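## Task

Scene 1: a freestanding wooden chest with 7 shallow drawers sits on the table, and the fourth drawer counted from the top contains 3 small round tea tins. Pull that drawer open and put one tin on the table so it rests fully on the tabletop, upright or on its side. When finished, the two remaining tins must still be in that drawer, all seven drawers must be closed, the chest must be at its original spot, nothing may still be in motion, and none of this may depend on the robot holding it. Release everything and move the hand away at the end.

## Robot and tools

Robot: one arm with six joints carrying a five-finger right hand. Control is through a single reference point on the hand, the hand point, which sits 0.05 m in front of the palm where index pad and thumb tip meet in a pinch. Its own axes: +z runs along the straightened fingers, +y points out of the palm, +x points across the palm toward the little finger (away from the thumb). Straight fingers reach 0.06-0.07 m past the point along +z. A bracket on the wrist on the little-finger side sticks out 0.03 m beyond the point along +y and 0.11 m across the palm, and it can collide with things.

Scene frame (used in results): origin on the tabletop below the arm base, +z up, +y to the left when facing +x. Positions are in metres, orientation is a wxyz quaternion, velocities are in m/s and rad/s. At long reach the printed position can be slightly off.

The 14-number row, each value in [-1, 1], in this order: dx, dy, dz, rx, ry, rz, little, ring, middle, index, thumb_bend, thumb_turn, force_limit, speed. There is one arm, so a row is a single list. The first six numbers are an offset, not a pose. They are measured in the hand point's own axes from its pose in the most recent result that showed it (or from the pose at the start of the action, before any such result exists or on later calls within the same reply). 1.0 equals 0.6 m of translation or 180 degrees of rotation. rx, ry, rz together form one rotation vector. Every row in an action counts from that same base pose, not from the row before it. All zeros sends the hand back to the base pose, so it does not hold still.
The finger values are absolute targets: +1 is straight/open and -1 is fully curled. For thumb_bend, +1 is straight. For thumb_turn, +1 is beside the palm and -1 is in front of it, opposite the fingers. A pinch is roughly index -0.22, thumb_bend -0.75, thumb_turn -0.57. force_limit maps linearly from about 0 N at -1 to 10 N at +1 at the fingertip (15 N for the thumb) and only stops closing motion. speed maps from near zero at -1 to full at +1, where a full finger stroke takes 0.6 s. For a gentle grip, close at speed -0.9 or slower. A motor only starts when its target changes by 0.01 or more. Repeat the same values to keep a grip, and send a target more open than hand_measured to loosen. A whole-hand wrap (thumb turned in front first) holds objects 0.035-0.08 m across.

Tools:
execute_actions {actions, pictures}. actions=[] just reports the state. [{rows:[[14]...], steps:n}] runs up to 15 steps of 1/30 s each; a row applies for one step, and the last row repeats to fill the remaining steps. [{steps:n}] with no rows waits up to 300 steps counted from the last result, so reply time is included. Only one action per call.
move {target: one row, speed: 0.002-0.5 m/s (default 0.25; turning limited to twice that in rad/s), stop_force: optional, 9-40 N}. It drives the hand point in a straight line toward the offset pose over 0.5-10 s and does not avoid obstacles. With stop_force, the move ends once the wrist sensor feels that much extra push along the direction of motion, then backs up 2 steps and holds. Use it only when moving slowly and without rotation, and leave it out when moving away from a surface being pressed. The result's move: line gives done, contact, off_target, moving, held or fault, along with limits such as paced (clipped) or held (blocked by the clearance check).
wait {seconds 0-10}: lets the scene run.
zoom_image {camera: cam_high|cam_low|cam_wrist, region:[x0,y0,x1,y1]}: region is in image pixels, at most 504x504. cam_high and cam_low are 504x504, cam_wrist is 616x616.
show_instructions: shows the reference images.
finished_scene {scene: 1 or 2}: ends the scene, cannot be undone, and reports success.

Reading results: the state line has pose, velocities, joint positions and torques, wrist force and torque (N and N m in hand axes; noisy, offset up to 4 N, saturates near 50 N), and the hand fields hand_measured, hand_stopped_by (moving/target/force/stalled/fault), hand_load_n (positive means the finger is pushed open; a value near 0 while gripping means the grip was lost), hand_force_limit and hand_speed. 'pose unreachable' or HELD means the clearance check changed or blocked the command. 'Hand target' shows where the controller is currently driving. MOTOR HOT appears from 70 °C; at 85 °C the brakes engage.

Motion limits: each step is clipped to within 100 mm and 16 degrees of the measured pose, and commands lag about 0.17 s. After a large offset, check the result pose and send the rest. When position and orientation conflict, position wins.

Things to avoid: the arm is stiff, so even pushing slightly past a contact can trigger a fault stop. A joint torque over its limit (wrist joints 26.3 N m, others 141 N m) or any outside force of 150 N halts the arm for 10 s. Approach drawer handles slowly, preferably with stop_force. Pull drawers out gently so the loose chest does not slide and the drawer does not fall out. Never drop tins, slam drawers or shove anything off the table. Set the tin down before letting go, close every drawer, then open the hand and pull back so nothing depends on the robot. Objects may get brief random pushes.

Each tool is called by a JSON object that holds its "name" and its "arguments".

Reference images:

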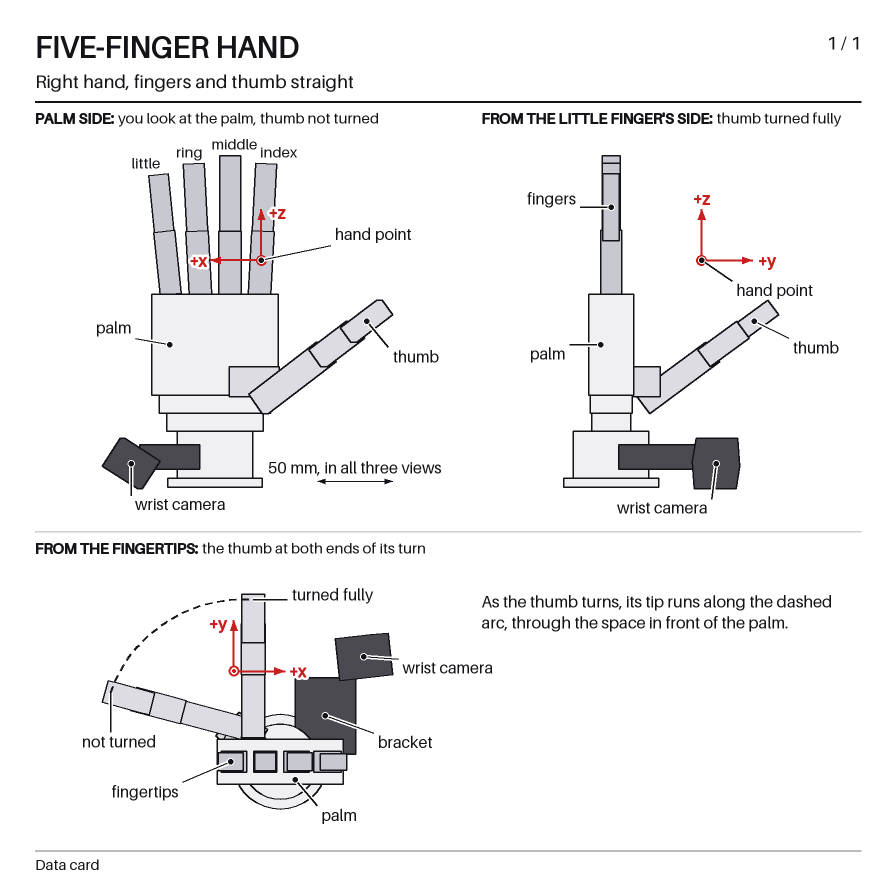

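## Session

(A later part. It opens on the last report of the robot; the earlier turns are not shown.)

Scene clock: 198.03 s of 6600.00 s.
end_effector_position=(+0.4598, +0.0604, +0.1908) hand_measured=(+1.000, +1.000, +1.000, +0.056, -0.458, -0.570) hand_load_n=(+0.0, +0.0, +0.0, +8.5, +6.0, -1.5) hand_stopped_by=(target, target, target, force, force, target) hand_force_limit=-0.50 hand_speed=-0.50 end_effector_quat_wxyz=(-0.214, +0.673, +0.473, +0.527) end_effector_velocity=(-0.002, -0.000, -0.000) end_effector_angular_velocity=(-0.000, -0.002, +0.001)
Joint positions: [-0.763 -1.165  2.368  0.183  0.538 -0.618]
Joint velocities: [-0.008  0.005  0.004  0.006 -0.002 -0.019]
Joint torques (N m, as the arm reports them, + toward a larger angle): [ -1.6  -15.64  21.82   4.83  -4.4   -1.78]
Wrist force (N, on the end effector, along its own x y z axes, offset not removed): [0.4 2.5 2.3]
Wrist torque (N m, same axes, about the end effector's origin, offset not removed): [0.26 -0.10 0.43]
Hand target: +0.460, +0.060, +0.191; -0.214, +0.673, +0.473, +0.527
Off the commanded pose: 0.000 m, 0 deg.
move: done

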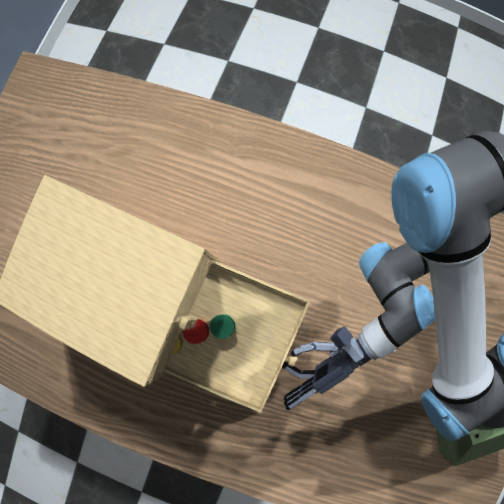

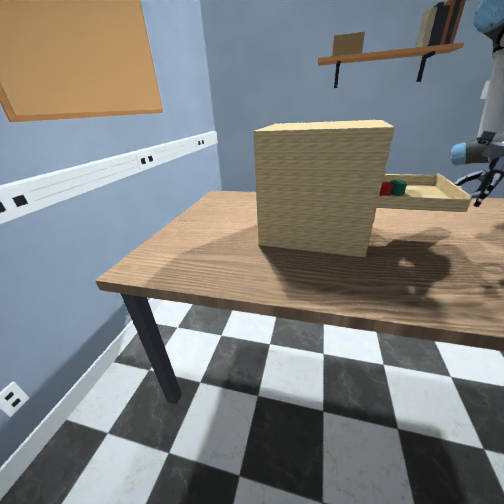

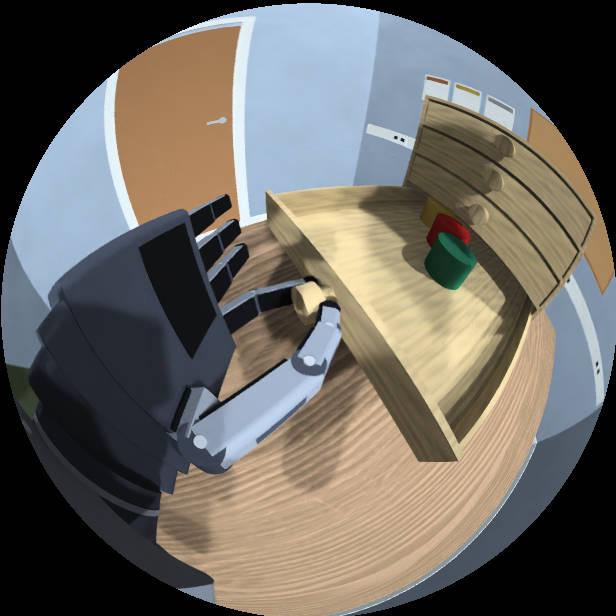

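{"name": "execute_actions", "arguments": {"actions": [{"rows":[[0,0,0,0,0,0,1,1,1,0.4,-0.25,-0.57,-0.5,0.5]],"steps":8}], "pictures": false}}

{"name": "move", "arguments": {"target": [0,-0.043,-0.0254,0,0,0,1,1,1,0.4,-0.25,-0.57,-0.5,0.5], "speed": 0.08}}

{"name": "move", "arguments": {"target": [0.228,0.124,-0.046,0,0,0,1,1,1,0.4,-0.25,-0.57,-0.5,0.5], "speed": 0.2}}

{"name": "move", "arguments": {"target": [0.03,0.05,0.035,0.412,-0.168,-0.525,1,1,1,0.4,-0.25,-0.57,-0.5,0.5], "speed": 0.35}}

Scene clock: 216.37 s of 6600.00 s.
end_effector_position=(+0.4597, +0.0605, +0.1907) hand_measured=(+1.000, +1.000, +1.000, +0.398, -0.250, -0.570) hand_load_n=(+0.0, +0.0, +0.0, +0.0, +0.0, +0.0) hand_stopped_by=(target, target, target, moving, moving, target) hand_force_limit=-0.50 hand_speed=0.50 end_effector_quat_wxyz=(-0.214, +0.674, +0.472, +0.527) end_effector_velocity=(+0.002, -0.001, +0.000) end_effector_angular_velocity=(-0.003, -0.004, -0.000)
Joint positions: [-0.764 -1.165  2.368  0.183  0.538 -0.619]
Joint velocities: [ 0.003 -0.002 -0.003 -0.002  0.     0.004]
Joint torques (N m, as the arm reports them, + toward a larger angle): [ 24.04 -40.21  -8.75   0.37   0.82   1.73]
Wrist force (N, on the end effector, along its own x y z axes, offset not removed): [3.8 2.3 1.1]
Wrist torque (N m, same axes, about the end effector's origin, offset not removed): [0.27 -0.32 0.55]
Hand target: +0.460, +0.060, +0.191; -0.214, +0.673, +0.473, +0.527
Off the commanded pose: 0.000 m, 0 deg.
Steps of this call (steps 1 to 90: nothing new was sent; then 15.07 s passed at rest; steps 91 to 98: all 8 steps of this action). Readings (end_effector_position | what the end effector reports):
91: (+0.4596, +0.0604, +0.1907) | hand_measured=(+1.000, +1.000, +1.000, +0.056, -0.458, -0.570) hand_load_n=(+0.0, +0.0, +0.0, +8.5, +6.0, -1.5) hand_stopped_by=(target, target, target, moving, moving, target) hand_force_limit=-0.50 hand_speed=0.50
92: (+0.4596, +0.0604, +0.1907) | hand_measured=(+1.000, +1.000, +1.000, +0.056, -0.458, -0.570) hand_load_n=(+0.0, +0.0, +0.0, +8.5, +6.0, -1.5) hand_stopped_by=(target, target, target, moving, moving, target) hand_force_limit=-0.50 hand_speed=0.50
94: (+0.4595, +0.0605, +0.1907) | hand_measured=(+1.000, +1.000, +1.000, +0.130, -0.414, -0.570) hand_load_n=(+0.0, +0.0, +0.0, +0.5, +0.0, +0.0) hand_stopped_by=(target, target, target, moving, moving, target) hand_force_limit=-0.50 hand_speed=0.50
98: the state above

Scene clock: 217.50 s of 6600.00 s.
end_effector_position=(+0.4302, +0.0605, +0.1907) hand_measured=(+1.000, +1.000, +1.000, +0.400, -0.250, -0.570) hand_load_n=(+0.0, +0.0, +0.0, +0.0, +0.0, +0.0) hand_stopped_by=(target, target, target, target, target, target) hand_force_limit=-0.50 hand_speed=0.50 end_effector_quat_wxyz=(-0.214, +0.674, +0.472, +0.527) end_effector_velocity=(-0.003, -0.000, -0.000) end_effector_angular_velocity=(+0.004, -0.002, +0.004)
Joint positions: [-0.874 -1.106  2.454  0.224  0.528 -0.833]
Joint velocities: [-0.018  0.018  0.007  0.017 -0.002 -0.045]
Joint torques (N m, as the arm reports them, + toward a larger angle): [ -2.23 -14.12  24.49   4.46  -3.98  -1.72]
Wrist force (N, on the end effector, along its own x y z axes, offset not removed): [2.7 2.4 0.1]
Wrist torque (N m, same axes, about the end effector's origin, offset not removed): [0.42 -0.02 0.57]
Hand target: +0.430, +0.060, +0.191; -0.214, +0.673, +0.472, +0.527
Off the commanded pose: 0.000 m, 0 deg.
move: done

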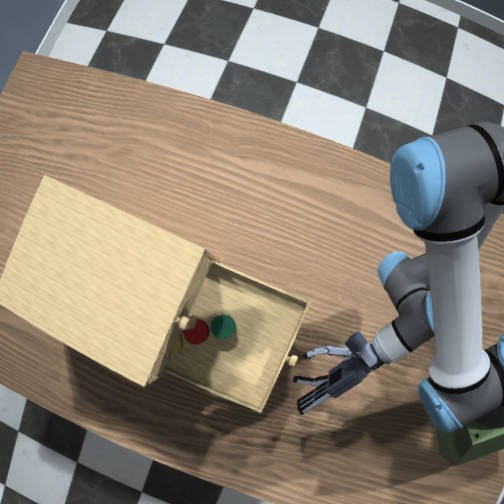

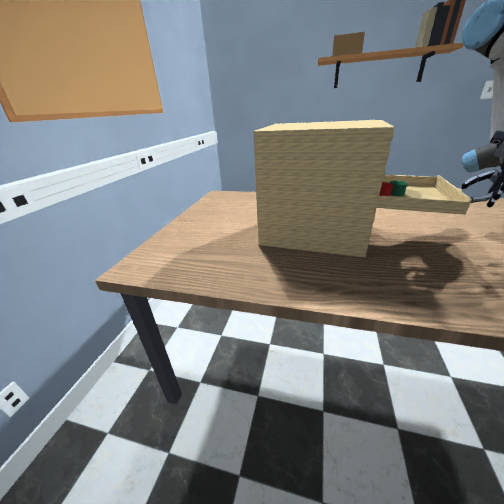

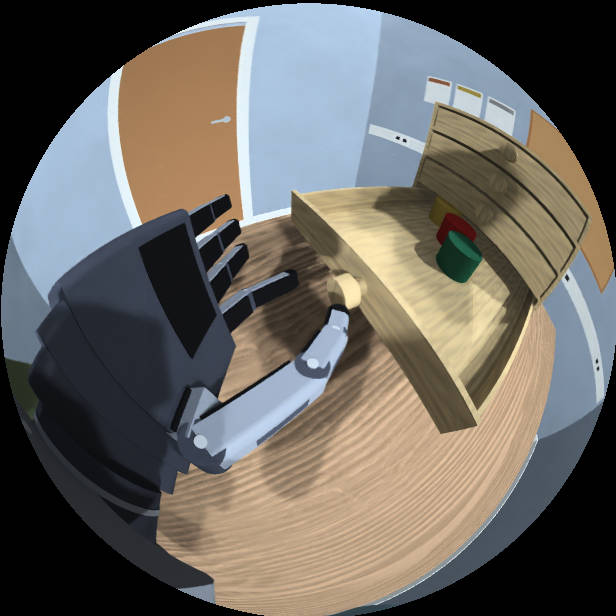

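Scene clock: 218.90 s of 6600.00 s.
end_effector_position=(+0.4800, +0.0606, +0.3406) hand_measured=(+1.000, +1.000, +1.000, +0.400, -0.250, -0.570) hand_load_n=(+0.0, +0.0, +0.0, +0.0, +0.0, +0.0) hand_stopped_by=(target, target, target, target, target, target) hand_force_limit=-0.50 hand_speed=0.50 end_effector_quat_wxyz=(-0.214, +0.673, +0.472, +0.527) end_effector_velocity=(+0.001, +0.000, +0.002) end_effector_angular_velocity=(-0.005, +0.004, -0.004)
Joint positions: [-0.549 -1.682  2.329  0.424  0.611 -0.245]
Joint velocities: [ 0.014 -0.012 -0.006 -0.005  0.014  0.028]
Joint torques (N m, as the arm reports them, + toward a larger angle): [ 23.33 -32.41 -19.6    0.07   0.9    1.93]
Wrist force (N, on the end effector, along its own x y z axes, offset not removed): [2.7 -0.3 0.1]
Wrist torque (N m, same axes, about the end effector's origin, offset not removed): [0.01 -0.09 0.46]
Hand target: +0.480, +0.061, +0.341; -0.214, +0.674, +0.472, +0.527
Off the commanded pose: 0.000 m, 0 deg.
move: done

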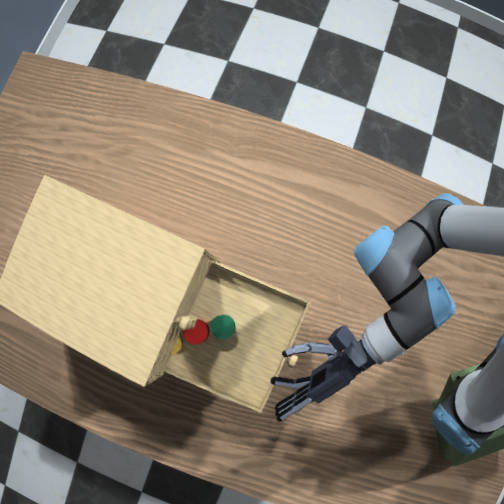

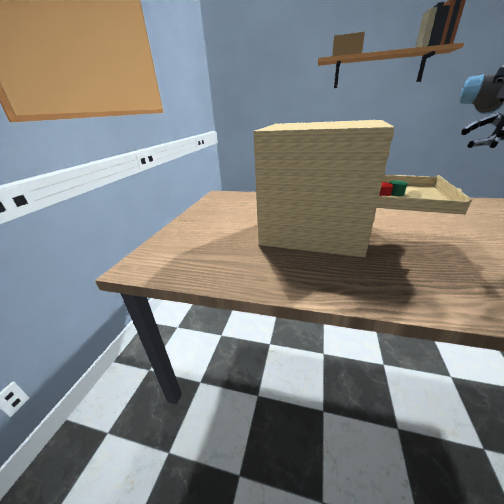

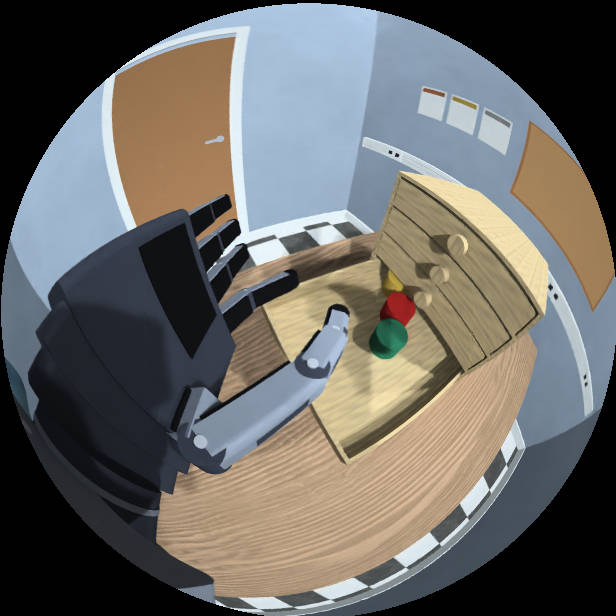

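Scene clock: 222.57 s of 6600.00 s.
end_effector_position=(+0.5163, +0.0704, +0.3560) hand_measured=(+1.000, +1.000, +1.000, +0.400, -0.250, -0.570) hand_load_n=(+0.0, +0.0, +0.0, +0.0, +0.0, +0.0) hand_stopped_by=(target, target, target, target, target, target) hand_force_limit=-0.50 hand_speed=0.50 end_effector_quat_wxyz=(-0.000, -0.000, +1.000, -0.002) end_effector_velocity=(+0.000, +0.000, +0.000) end_effector_angular_velocity=(-0.008, -0.004, +0.010)
Joint positions: [ 0.171 -1.306  1.582  1.066  2.101 -1.431]
Joint velocities: [ 0.005  0.003 -0.002 -0.001  0.01  -0.005]
Joint torques (N m, as the arm reports them, + toward a larger angle): [ 30.35 -16.64 -28.51  -0.11   2.4   -1.9 ]
Wrist force (N, on the end effector, along its own x y z axes, offset not removed): [2.9 3.0 0.5]
Wrist torque (N m, same axes, about the end effector's origin, offset not removed): [0.36 -0.27 0.50]
Hand target: +0.516, +0.070, +0.356; -0.000, -0.001, +1.000, -0.003
Off the commanded pose: 0.000 m, 0 deg.
move: done

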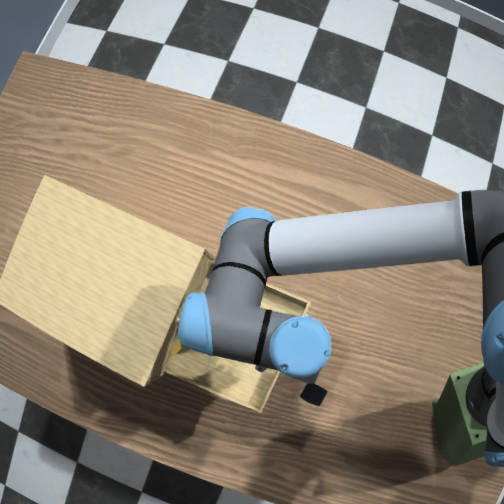

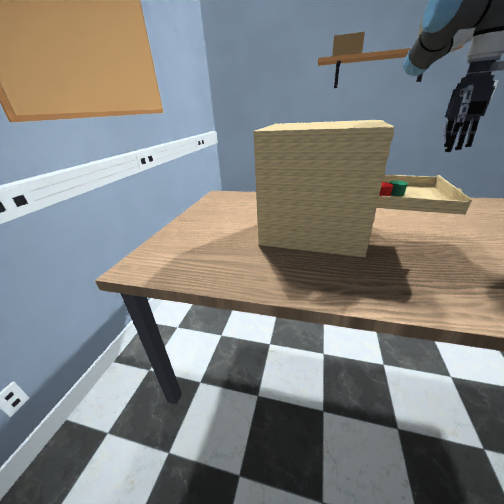

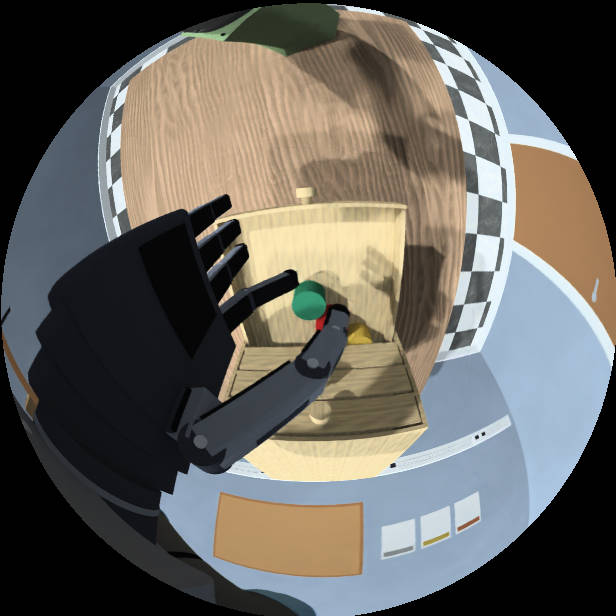

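{"name": "move", "arguments": {"target": [0,0,0,0.364,-0.051,-0.078,1,1,1,0.55,-0.2,-0.57,-0.5,0.5], "speed": 0.3}}

{"name": "move", "arguments": {"target": [-0.151,0.108,0.108,0,0,0,1,1,1,0.55,-0.2,-0.57,-0.5,0.5], "speed": 0.15}}

Scene clock: 228.63 s of 6600.00 s.
end_effector_position=(+0.5174, +0.0714, +0.3568) hand_measured=(+1.000, +1.000, +1.000, +0.550, -0.200, -0.570) hand_load_n=(+0.0, +0.0, +0.0, +0.0, +0.0, +0.0) hand_stopped_by=(target, target, target, target, target, target) hand_force_limit=-0.50 hand_speed=0.50 end_effector_quat_wxyz=(+0.043, -0.063, +0.963, -0.260) end_effector_velocity=(+0.000, -0.000, +0.000) end_effector_angular_velocity=(+0.000, -0.000, -0.001)
Joint positions: [ 0.426 -1.077  1.547  1.249  2.651 -1.096]
Joint velocities: [-0.     0.    -0.001 -0.    -0.    -0.   ]
Joint torques (N m, as the arm reports them, + toward a larger angle): [  7.94 -43.16 -28.48  -0.09  -1.95  -1.81]
Wrist force (N, on the end effector, along its own x y z axes, offset not removed): [0.6 1.2 0.3]
Wrist torque (N m, same axes, about the end effector's origin, offset not removed): [0.07 0.18 0.43]
Hand target: +0.517, +0.071, +0.357; +0.043, -0.063, +0.963, -0.260
Off the commanded pose: 0.002 m, 36 deg; orientation clipped at the last step of the last action.
After step 90, 0.77 s passed at rest.
move: held; limits=paced,held; held on 35 of 69 steps, including the last
pose unreachable: on one or more control steps of this call an arm could not follow its commanded pose, so it was not sent that pose on those steps. On the call's last step it was still not sent that pose. It may still have moved: this result reports where it is.
cause: the commanded pose would bring two parts of the arm too close to each other (joints 4 (wrist 1) to 6 (wrist 3) lie between them).

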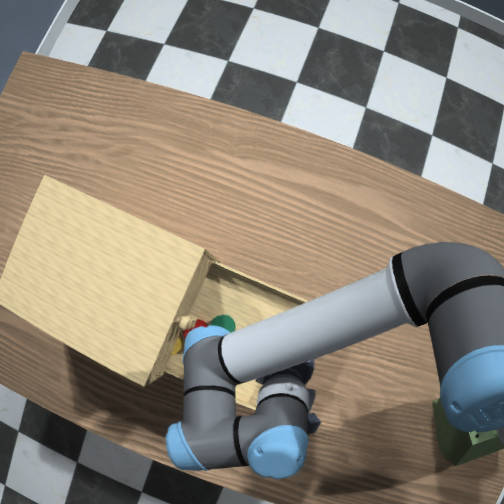

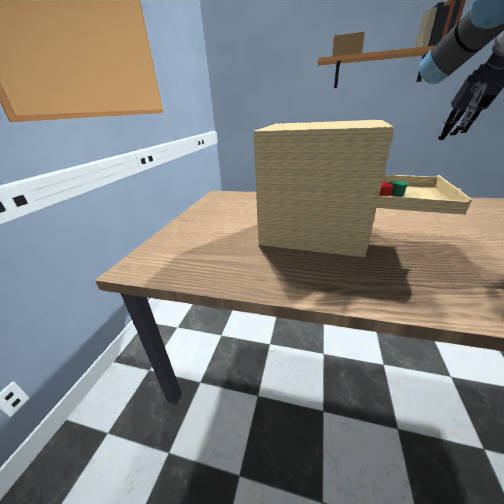

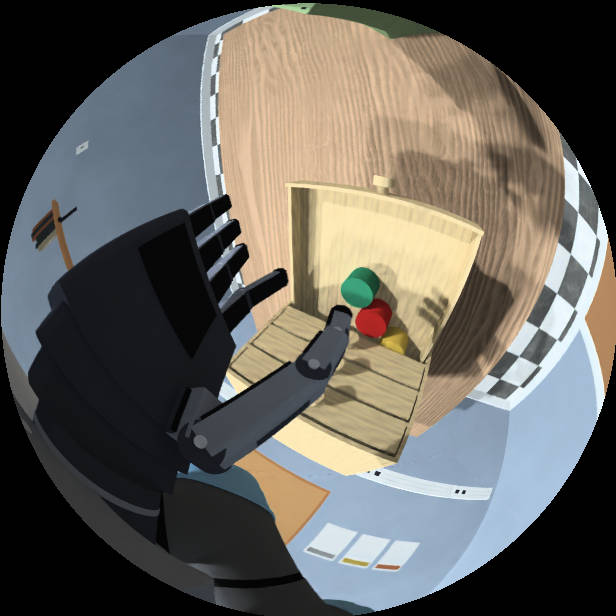

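Scene clock: 230.73 s of 6600.00 s.
end_effector_position=(+0.6079, +0.1076, +0.2729) hand_measured=(+1.000, +1.000, +1.000, +0.550, -0.200, -0.570) hand_load_n=(+0.0, +0.0, +0.0, +0.0, +0.0, +0.0) hand_stopped_by=(target, target, target, target, target, target) hand_force_limit=-0.50 hand_speed=0.50 end_effector_quat_wxyz=(+0.043, -0.063, +0.963, -0.260) end_effector_velocity=(+0.002, +0.001, -0.001) end_effector_angular_velocity=(+0.001, -0.001, +0.001)
Joint positions: [ 0.336 -0.83   1.251  1.128  2.657 -1.287]
Joint velocities: [-0.     0.005 -0.009  0.    -0.    -0.004]
Joint torques (N m, as the arm reports them, + toward a larger angle): [ 13.52 -24.93 -27.14  -0.1   -1.83  -1.93]
Wrist force (N, on the end effector, along its own x y z axes, offset not removed): [-1.1 1.5 -1.3]
Wrist torque (N m, same axes, about the end effector's origin, offset not removed): [0.24 0.57 0.28]
Hand target: +0.608, +0.108, +0.273; +0.043, -0.063, +0.963, -0.260
Off the commanded pose: 0.000 m, 0 deg.
move: done

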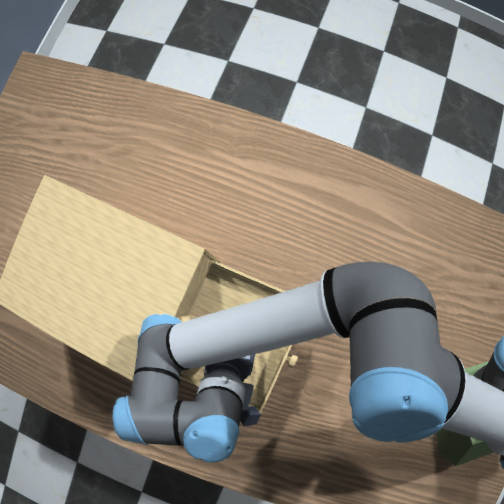

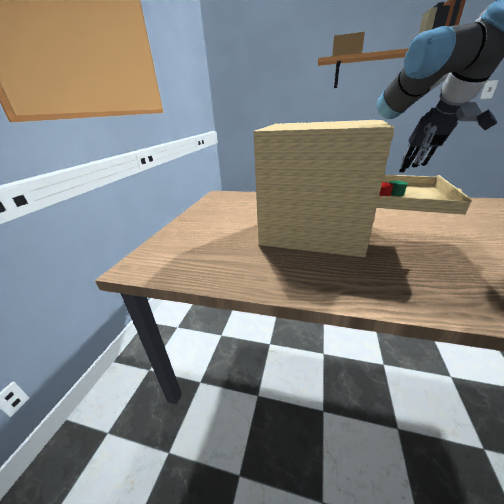

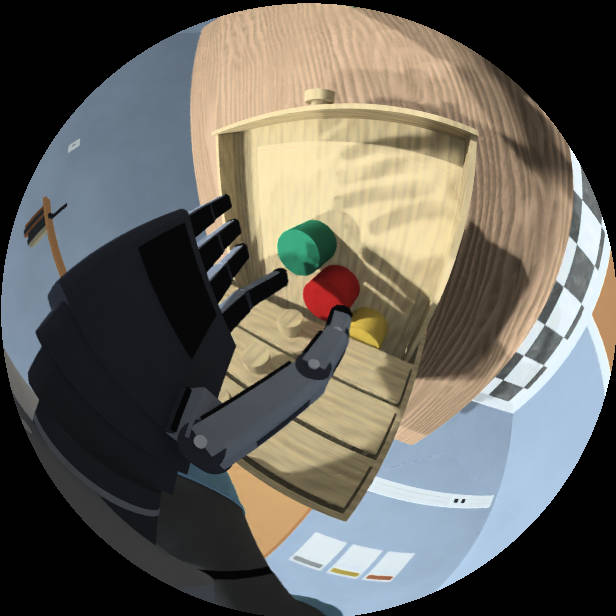

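{"name": "move", "arguments": {"target": [0.055,-0.047,0.03,0.146,-0.195,-0.215,1,1,1,0.55,-0.2,-0.57,-0.5,0.5], "speed": 0.25}}

{"name": "zoom_image", "arguments": {"camera": "cam_low", "region": [340, 110, 504, 270]}}

Scene clock: 243.90 s of 6600.00 s.
end_effector_position=(+0.5800, +0.0699, +0.2699) hand_measured=(+1.000, +1.000, +1.000, +0.550, -0.200, -0.570) hand_load_n=(+0.0, +0.0, +0.0, +0.0, +0.0, +0.0) hand_stopped_by=(target, target, target, target, target, target) hand_force_limit=-0.50 hand_speed=0.50 end_effector_quat_wxyz=(+0.248, -0.433, +0.751, -0.434) end_effector_velocity=(-0.001, +0.000, -0.001) end_effector_angular_velocity=(-0.007, -0.010, +0.009)
Joint positions: [ 0.27  -1.357  2.049 -0.686  2.466 -3.385]
Joint velocities: [-0.003 -0.003  0.016 -0.028 -0.013 -0.017]
Joint torques (N m, as the arm reports them, + toward a larger angle): [  3.2  -37.2    0.82  -2.86  -3.23  -1.95]
Wrist force (N, on the end effector, along its own x y z axes, offset not removed): [0.9 2.1 0.8]
Wrist torque (N m, same axes, about the end effector's origin, offset not removed): [0.33 0.04 0.37]
Hand target: +0.580, +0.070, +0.270; +0.249, -0.433, +0.750, -0.434
Off the commanded pose: 0.000 m, 0 deg.
After step 90, 7.50 s passed at rest.
move: done

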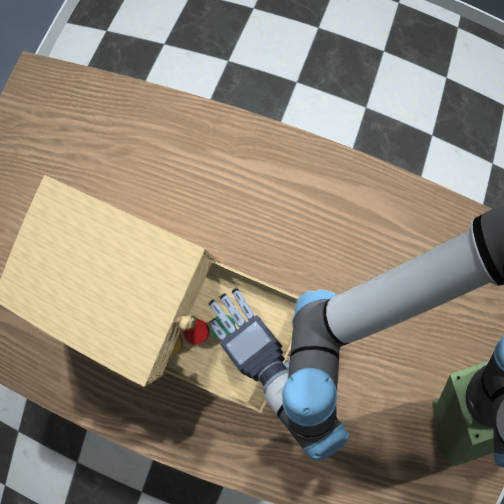

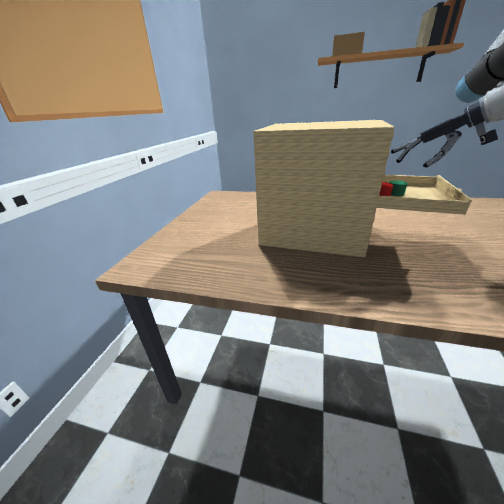

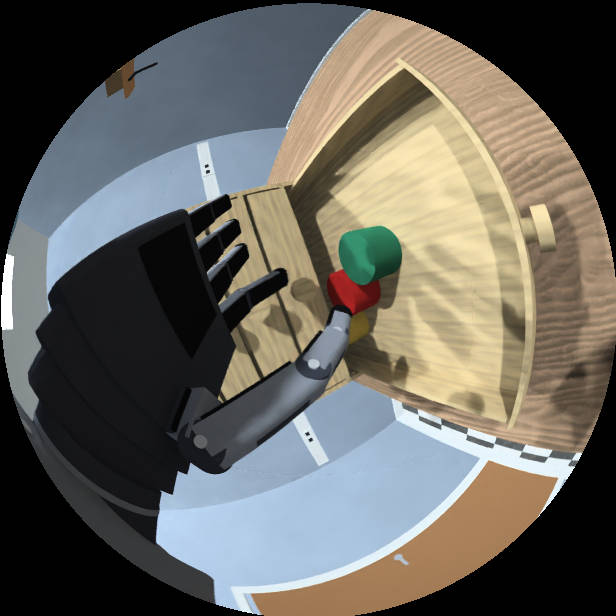

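Region (340, 110, 504, 270) of cam_low's 504x504 image, scaled by 3.073, with more detail than that image has; it fills the top 492 rows of this view, and the rest is white.

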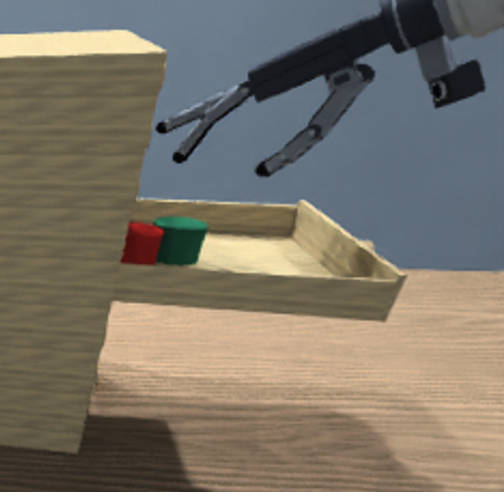

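{"name": "move", "arguments": {"target": [0.002,0.017,0.071,0,0,0,1,1,1,0.55,-0.2,-0.57,-0.5,0.5], "speed": 0.1}}

{"name": "zoom_image", "arguments": {"camera": "cam_low", "region": [360, 120, 480, 240]}}

{"name": "zoom_image", "arguments": {"camera": "cam_high", "region": [170, 260, 300, 390]}}

Scene clock: 248.93 s of 6600.00 s.
end_effector_position=(+0.6066, +0.0529, +0.2399) hand_measured=(+1.000, +1.000, +1.000, +0.550, -0.200, -0.570) hand_load_n=(+0.0, +0.0, +0.0, +0.0, +0.0, +0.0) hand_stopped_by=(target, target, target, target, target, target) hand_force_limit=-0.50 hand_speed=0.50 end_effector_quat_wxyz=(+0.248, -0.433, +0.751, -0.434) end_effector_velocity=(+0.001, -0.000, -0.002) end_effector_angular_velocity=(+0.001, +0.001, +0.001)
Joint positions: [ 0.184 -1.313  2.023 -0.704  2.38  -3.385]
Joint velocities: [-0.004  0.003 -0.001 -0.001 -0.004  0.001]
Joint torques (N m, as the arm reports them, + toward a larger angle): [  3.23 -13.81 -25.91  -2.74  -2.98   1.95]
Wrist force (N, on the end effector, along its own x y z axes, offset not removed): [3.3 2.3 2.0]
Wrist torque (N m, same axes, about the end effector's origin, offset not removed): [0.16 -0.25 0.61]
Hand target: +0.607, +0.053, +0.240; +0.248, -0.433, +0.751, -0.434
Off the commanded pose: 0.000 m, 0 deg.
After step 90, 1.10 s passed at rest.
move: done

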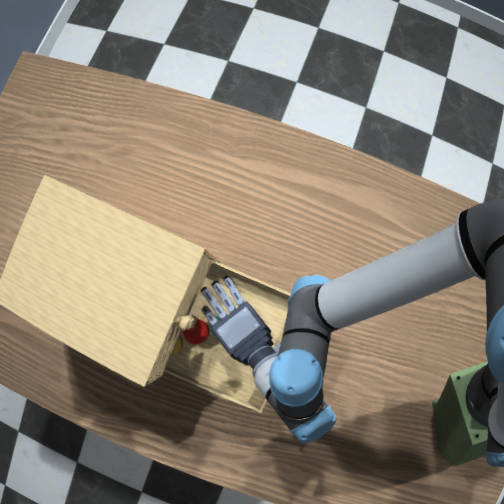

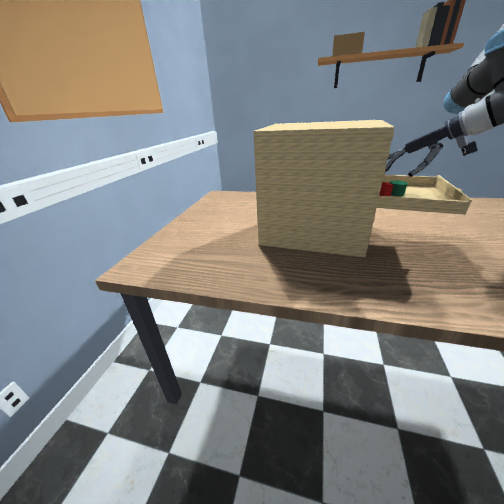

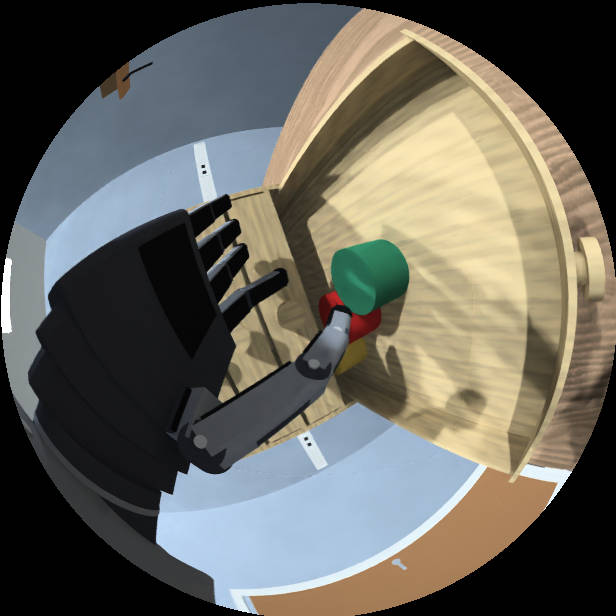

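Region (360, 120, 480, 240) of cam_low's 504x504 image, scaled by 4.200, with more detail than that image has.

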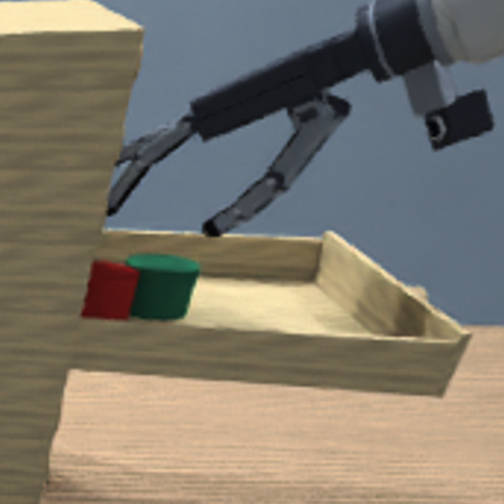

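Region (170, 260, 300, 390) of cam_high's 504x504 image, scaled by 3.877, with more detail than that image has.

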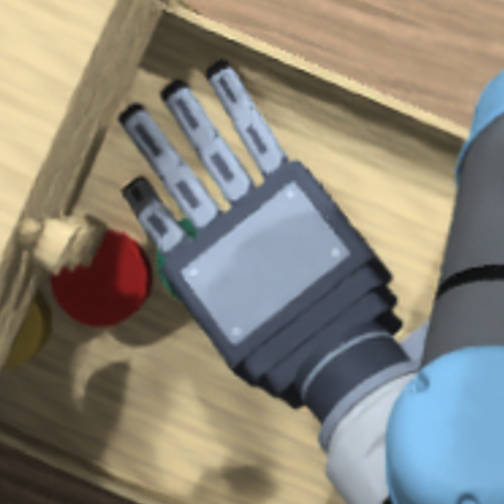

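{"name": "move", "arguments": {"target": [0.02,0.036,0.017,0,0,0,1,1,1,0.55,-0.2,-0.57,-0.5,0.5], "speed": 0.04}}

{"name": "zoom_image", "arguments": {"camera": "cam_low", "region": [360, 120, 480, 240]}}

Scene clock: 254.20 s of 6600.00 s.
end_effector_position=(+0.5990, +0.0436, +0.2164) hand_measured=(+1.000, +1.000, +1.000, +0.550, -0.200, -0.570) hand_load_n=(+0.0, +0.0, +0.0, +0.0, +0.0, +0.0) hand_stopped_by=(target, target, target, target, target, target) hand_force_limit=-0.50 hand_speed=0.50 end_effector_quat_wxyz=(+0.248, -0.433, +0.751, -0.434) end_effector_velocity=(-0.001, -0.001, -0.002) end_effector_angular_velocity=(+0.000, -0.001, +0.000)
Joint positions: [ 0.137 -1.303  2.07  -0.762  2.333 -3.386]
Joint velocities: [-0.004  0.001  0.005 -0.007 -0.005 -0.   ]
Joint torques (N m, as the arm reports them, + toward a larger angle): [  4.76 -15.35   3.48  -2.64  -3.11  -1.72]
Wrist force (N, on the end effector, along its own x y z axes, offset not removed): [0.9 3.2 0.0]
Wrist torque (N m, same axes, about the end effector's origin, offset not removed): [0.67 0.07 0.43]
Hand target: +0.599, +0.044, +0.216; +0.248, -0.433, +0.751, -0.434
Off the commanded pose: 0.000 m, 0 deg.
After step 90, 1.23 s passed at rest.
move: done

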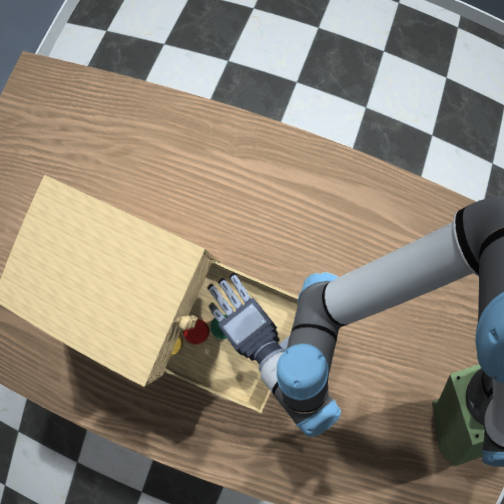

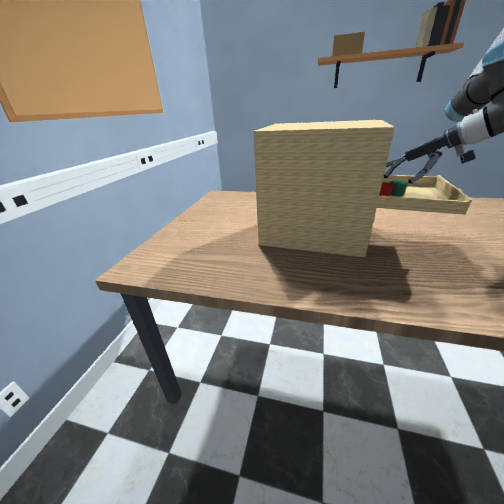

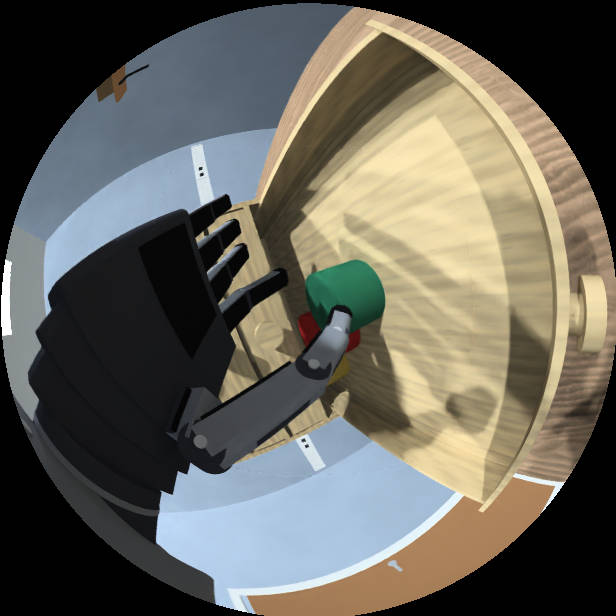

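Region (360, 120, 480, 240) of cam_low's 504x504 image, scaled by 4.200, with more detail than that image has.

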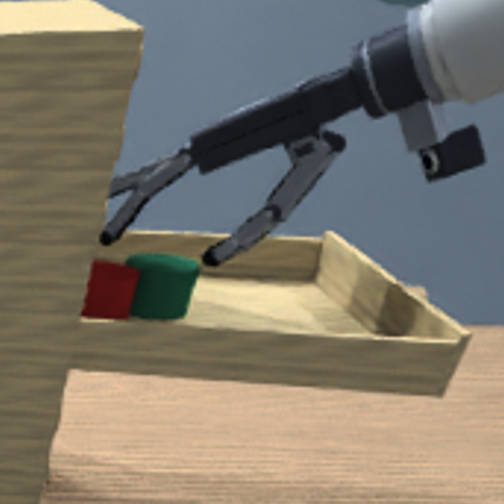

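{"name": "move", "arguments": {"target": [0,0.045,0.014,0,0,0,1,1,1,0.55,-0.1,-0.57,-0.5,0.5], "speed": 0.03}}

{"name": "zoom_image", "arguments": {"camera": "cam_low", "region": [360, 120, 480, 240]}}

Scene clock: 258.57 s of 6600.00 s.
end_effector_position=(+0.5936, +0.0467, +0.1891) hand_measured=(+1.000, +1.000, +1.000, +0.550, -0.100, -0.570) hand_load_n=(+0.0, +0.0, +0.0, +0.0, +0.0, +0.0) hand_stopped_by=(target, target, target, target, target, target) hand_force_limit=-0.50 hand_speed=0.50 end_effector_quat_wxyz=(+0.248, -0.433, +0.751, -0.434) end_effector_velocity=(-0.001, +0.001, -0.002) end_effector_angular_velocity=(-0.000, -0.000, +0.001)
Joint positions: [ 0.11  -1.256  2.098 -0.836  2.306 -3.386]
Joint velocities: [-0.002  0.005  0.003 -0.007 -0.002 -0.001]
Joint torques (N m, as the arm reports them, + toward a larger angle): [  5.04 -16.15   4.92  -2.93  -2.89  -1.76]
Wrist force (N, on the end effector, along its own x y z axes, offset not removed): [-0.7 1.4 1.9]
Wrist torque (N m, same axes, about the end effector's origin, offset not removed): [0.05 0.25 0.15]
Hand target: +0.594, +0.047, +0.189; +0.248, -0.433, +0.751, -0.434
Off the commanded pose: 0.000 m, 0 deg.
After step 90, 0.10 s passed at rest.
move: done

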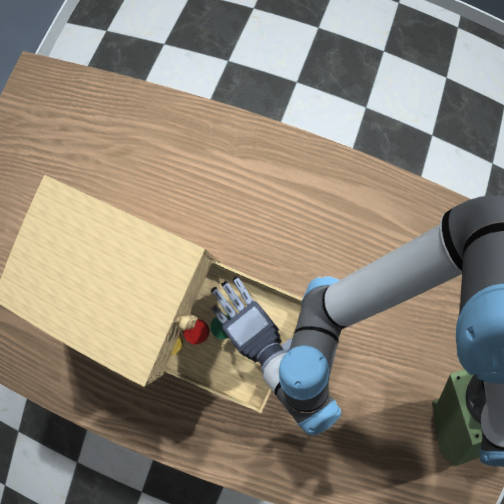

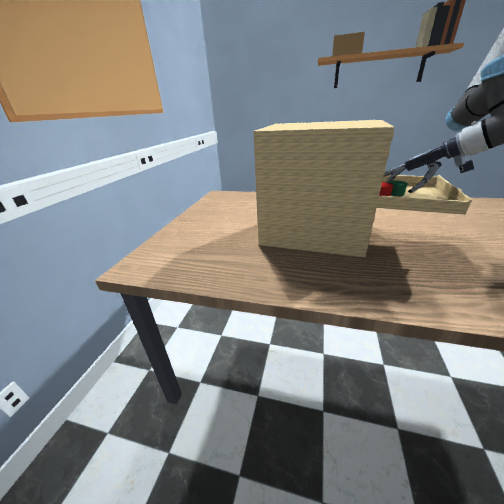

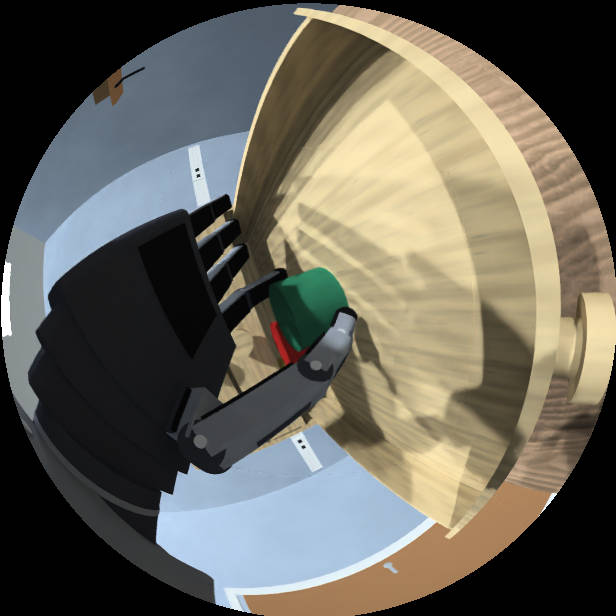

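Region (360, 120, 480, 240) of cam_low's 504x504 image, scaled by 4.200, with more detail than that image has.

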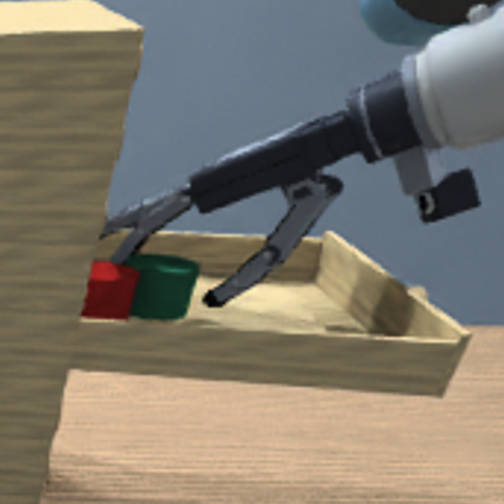

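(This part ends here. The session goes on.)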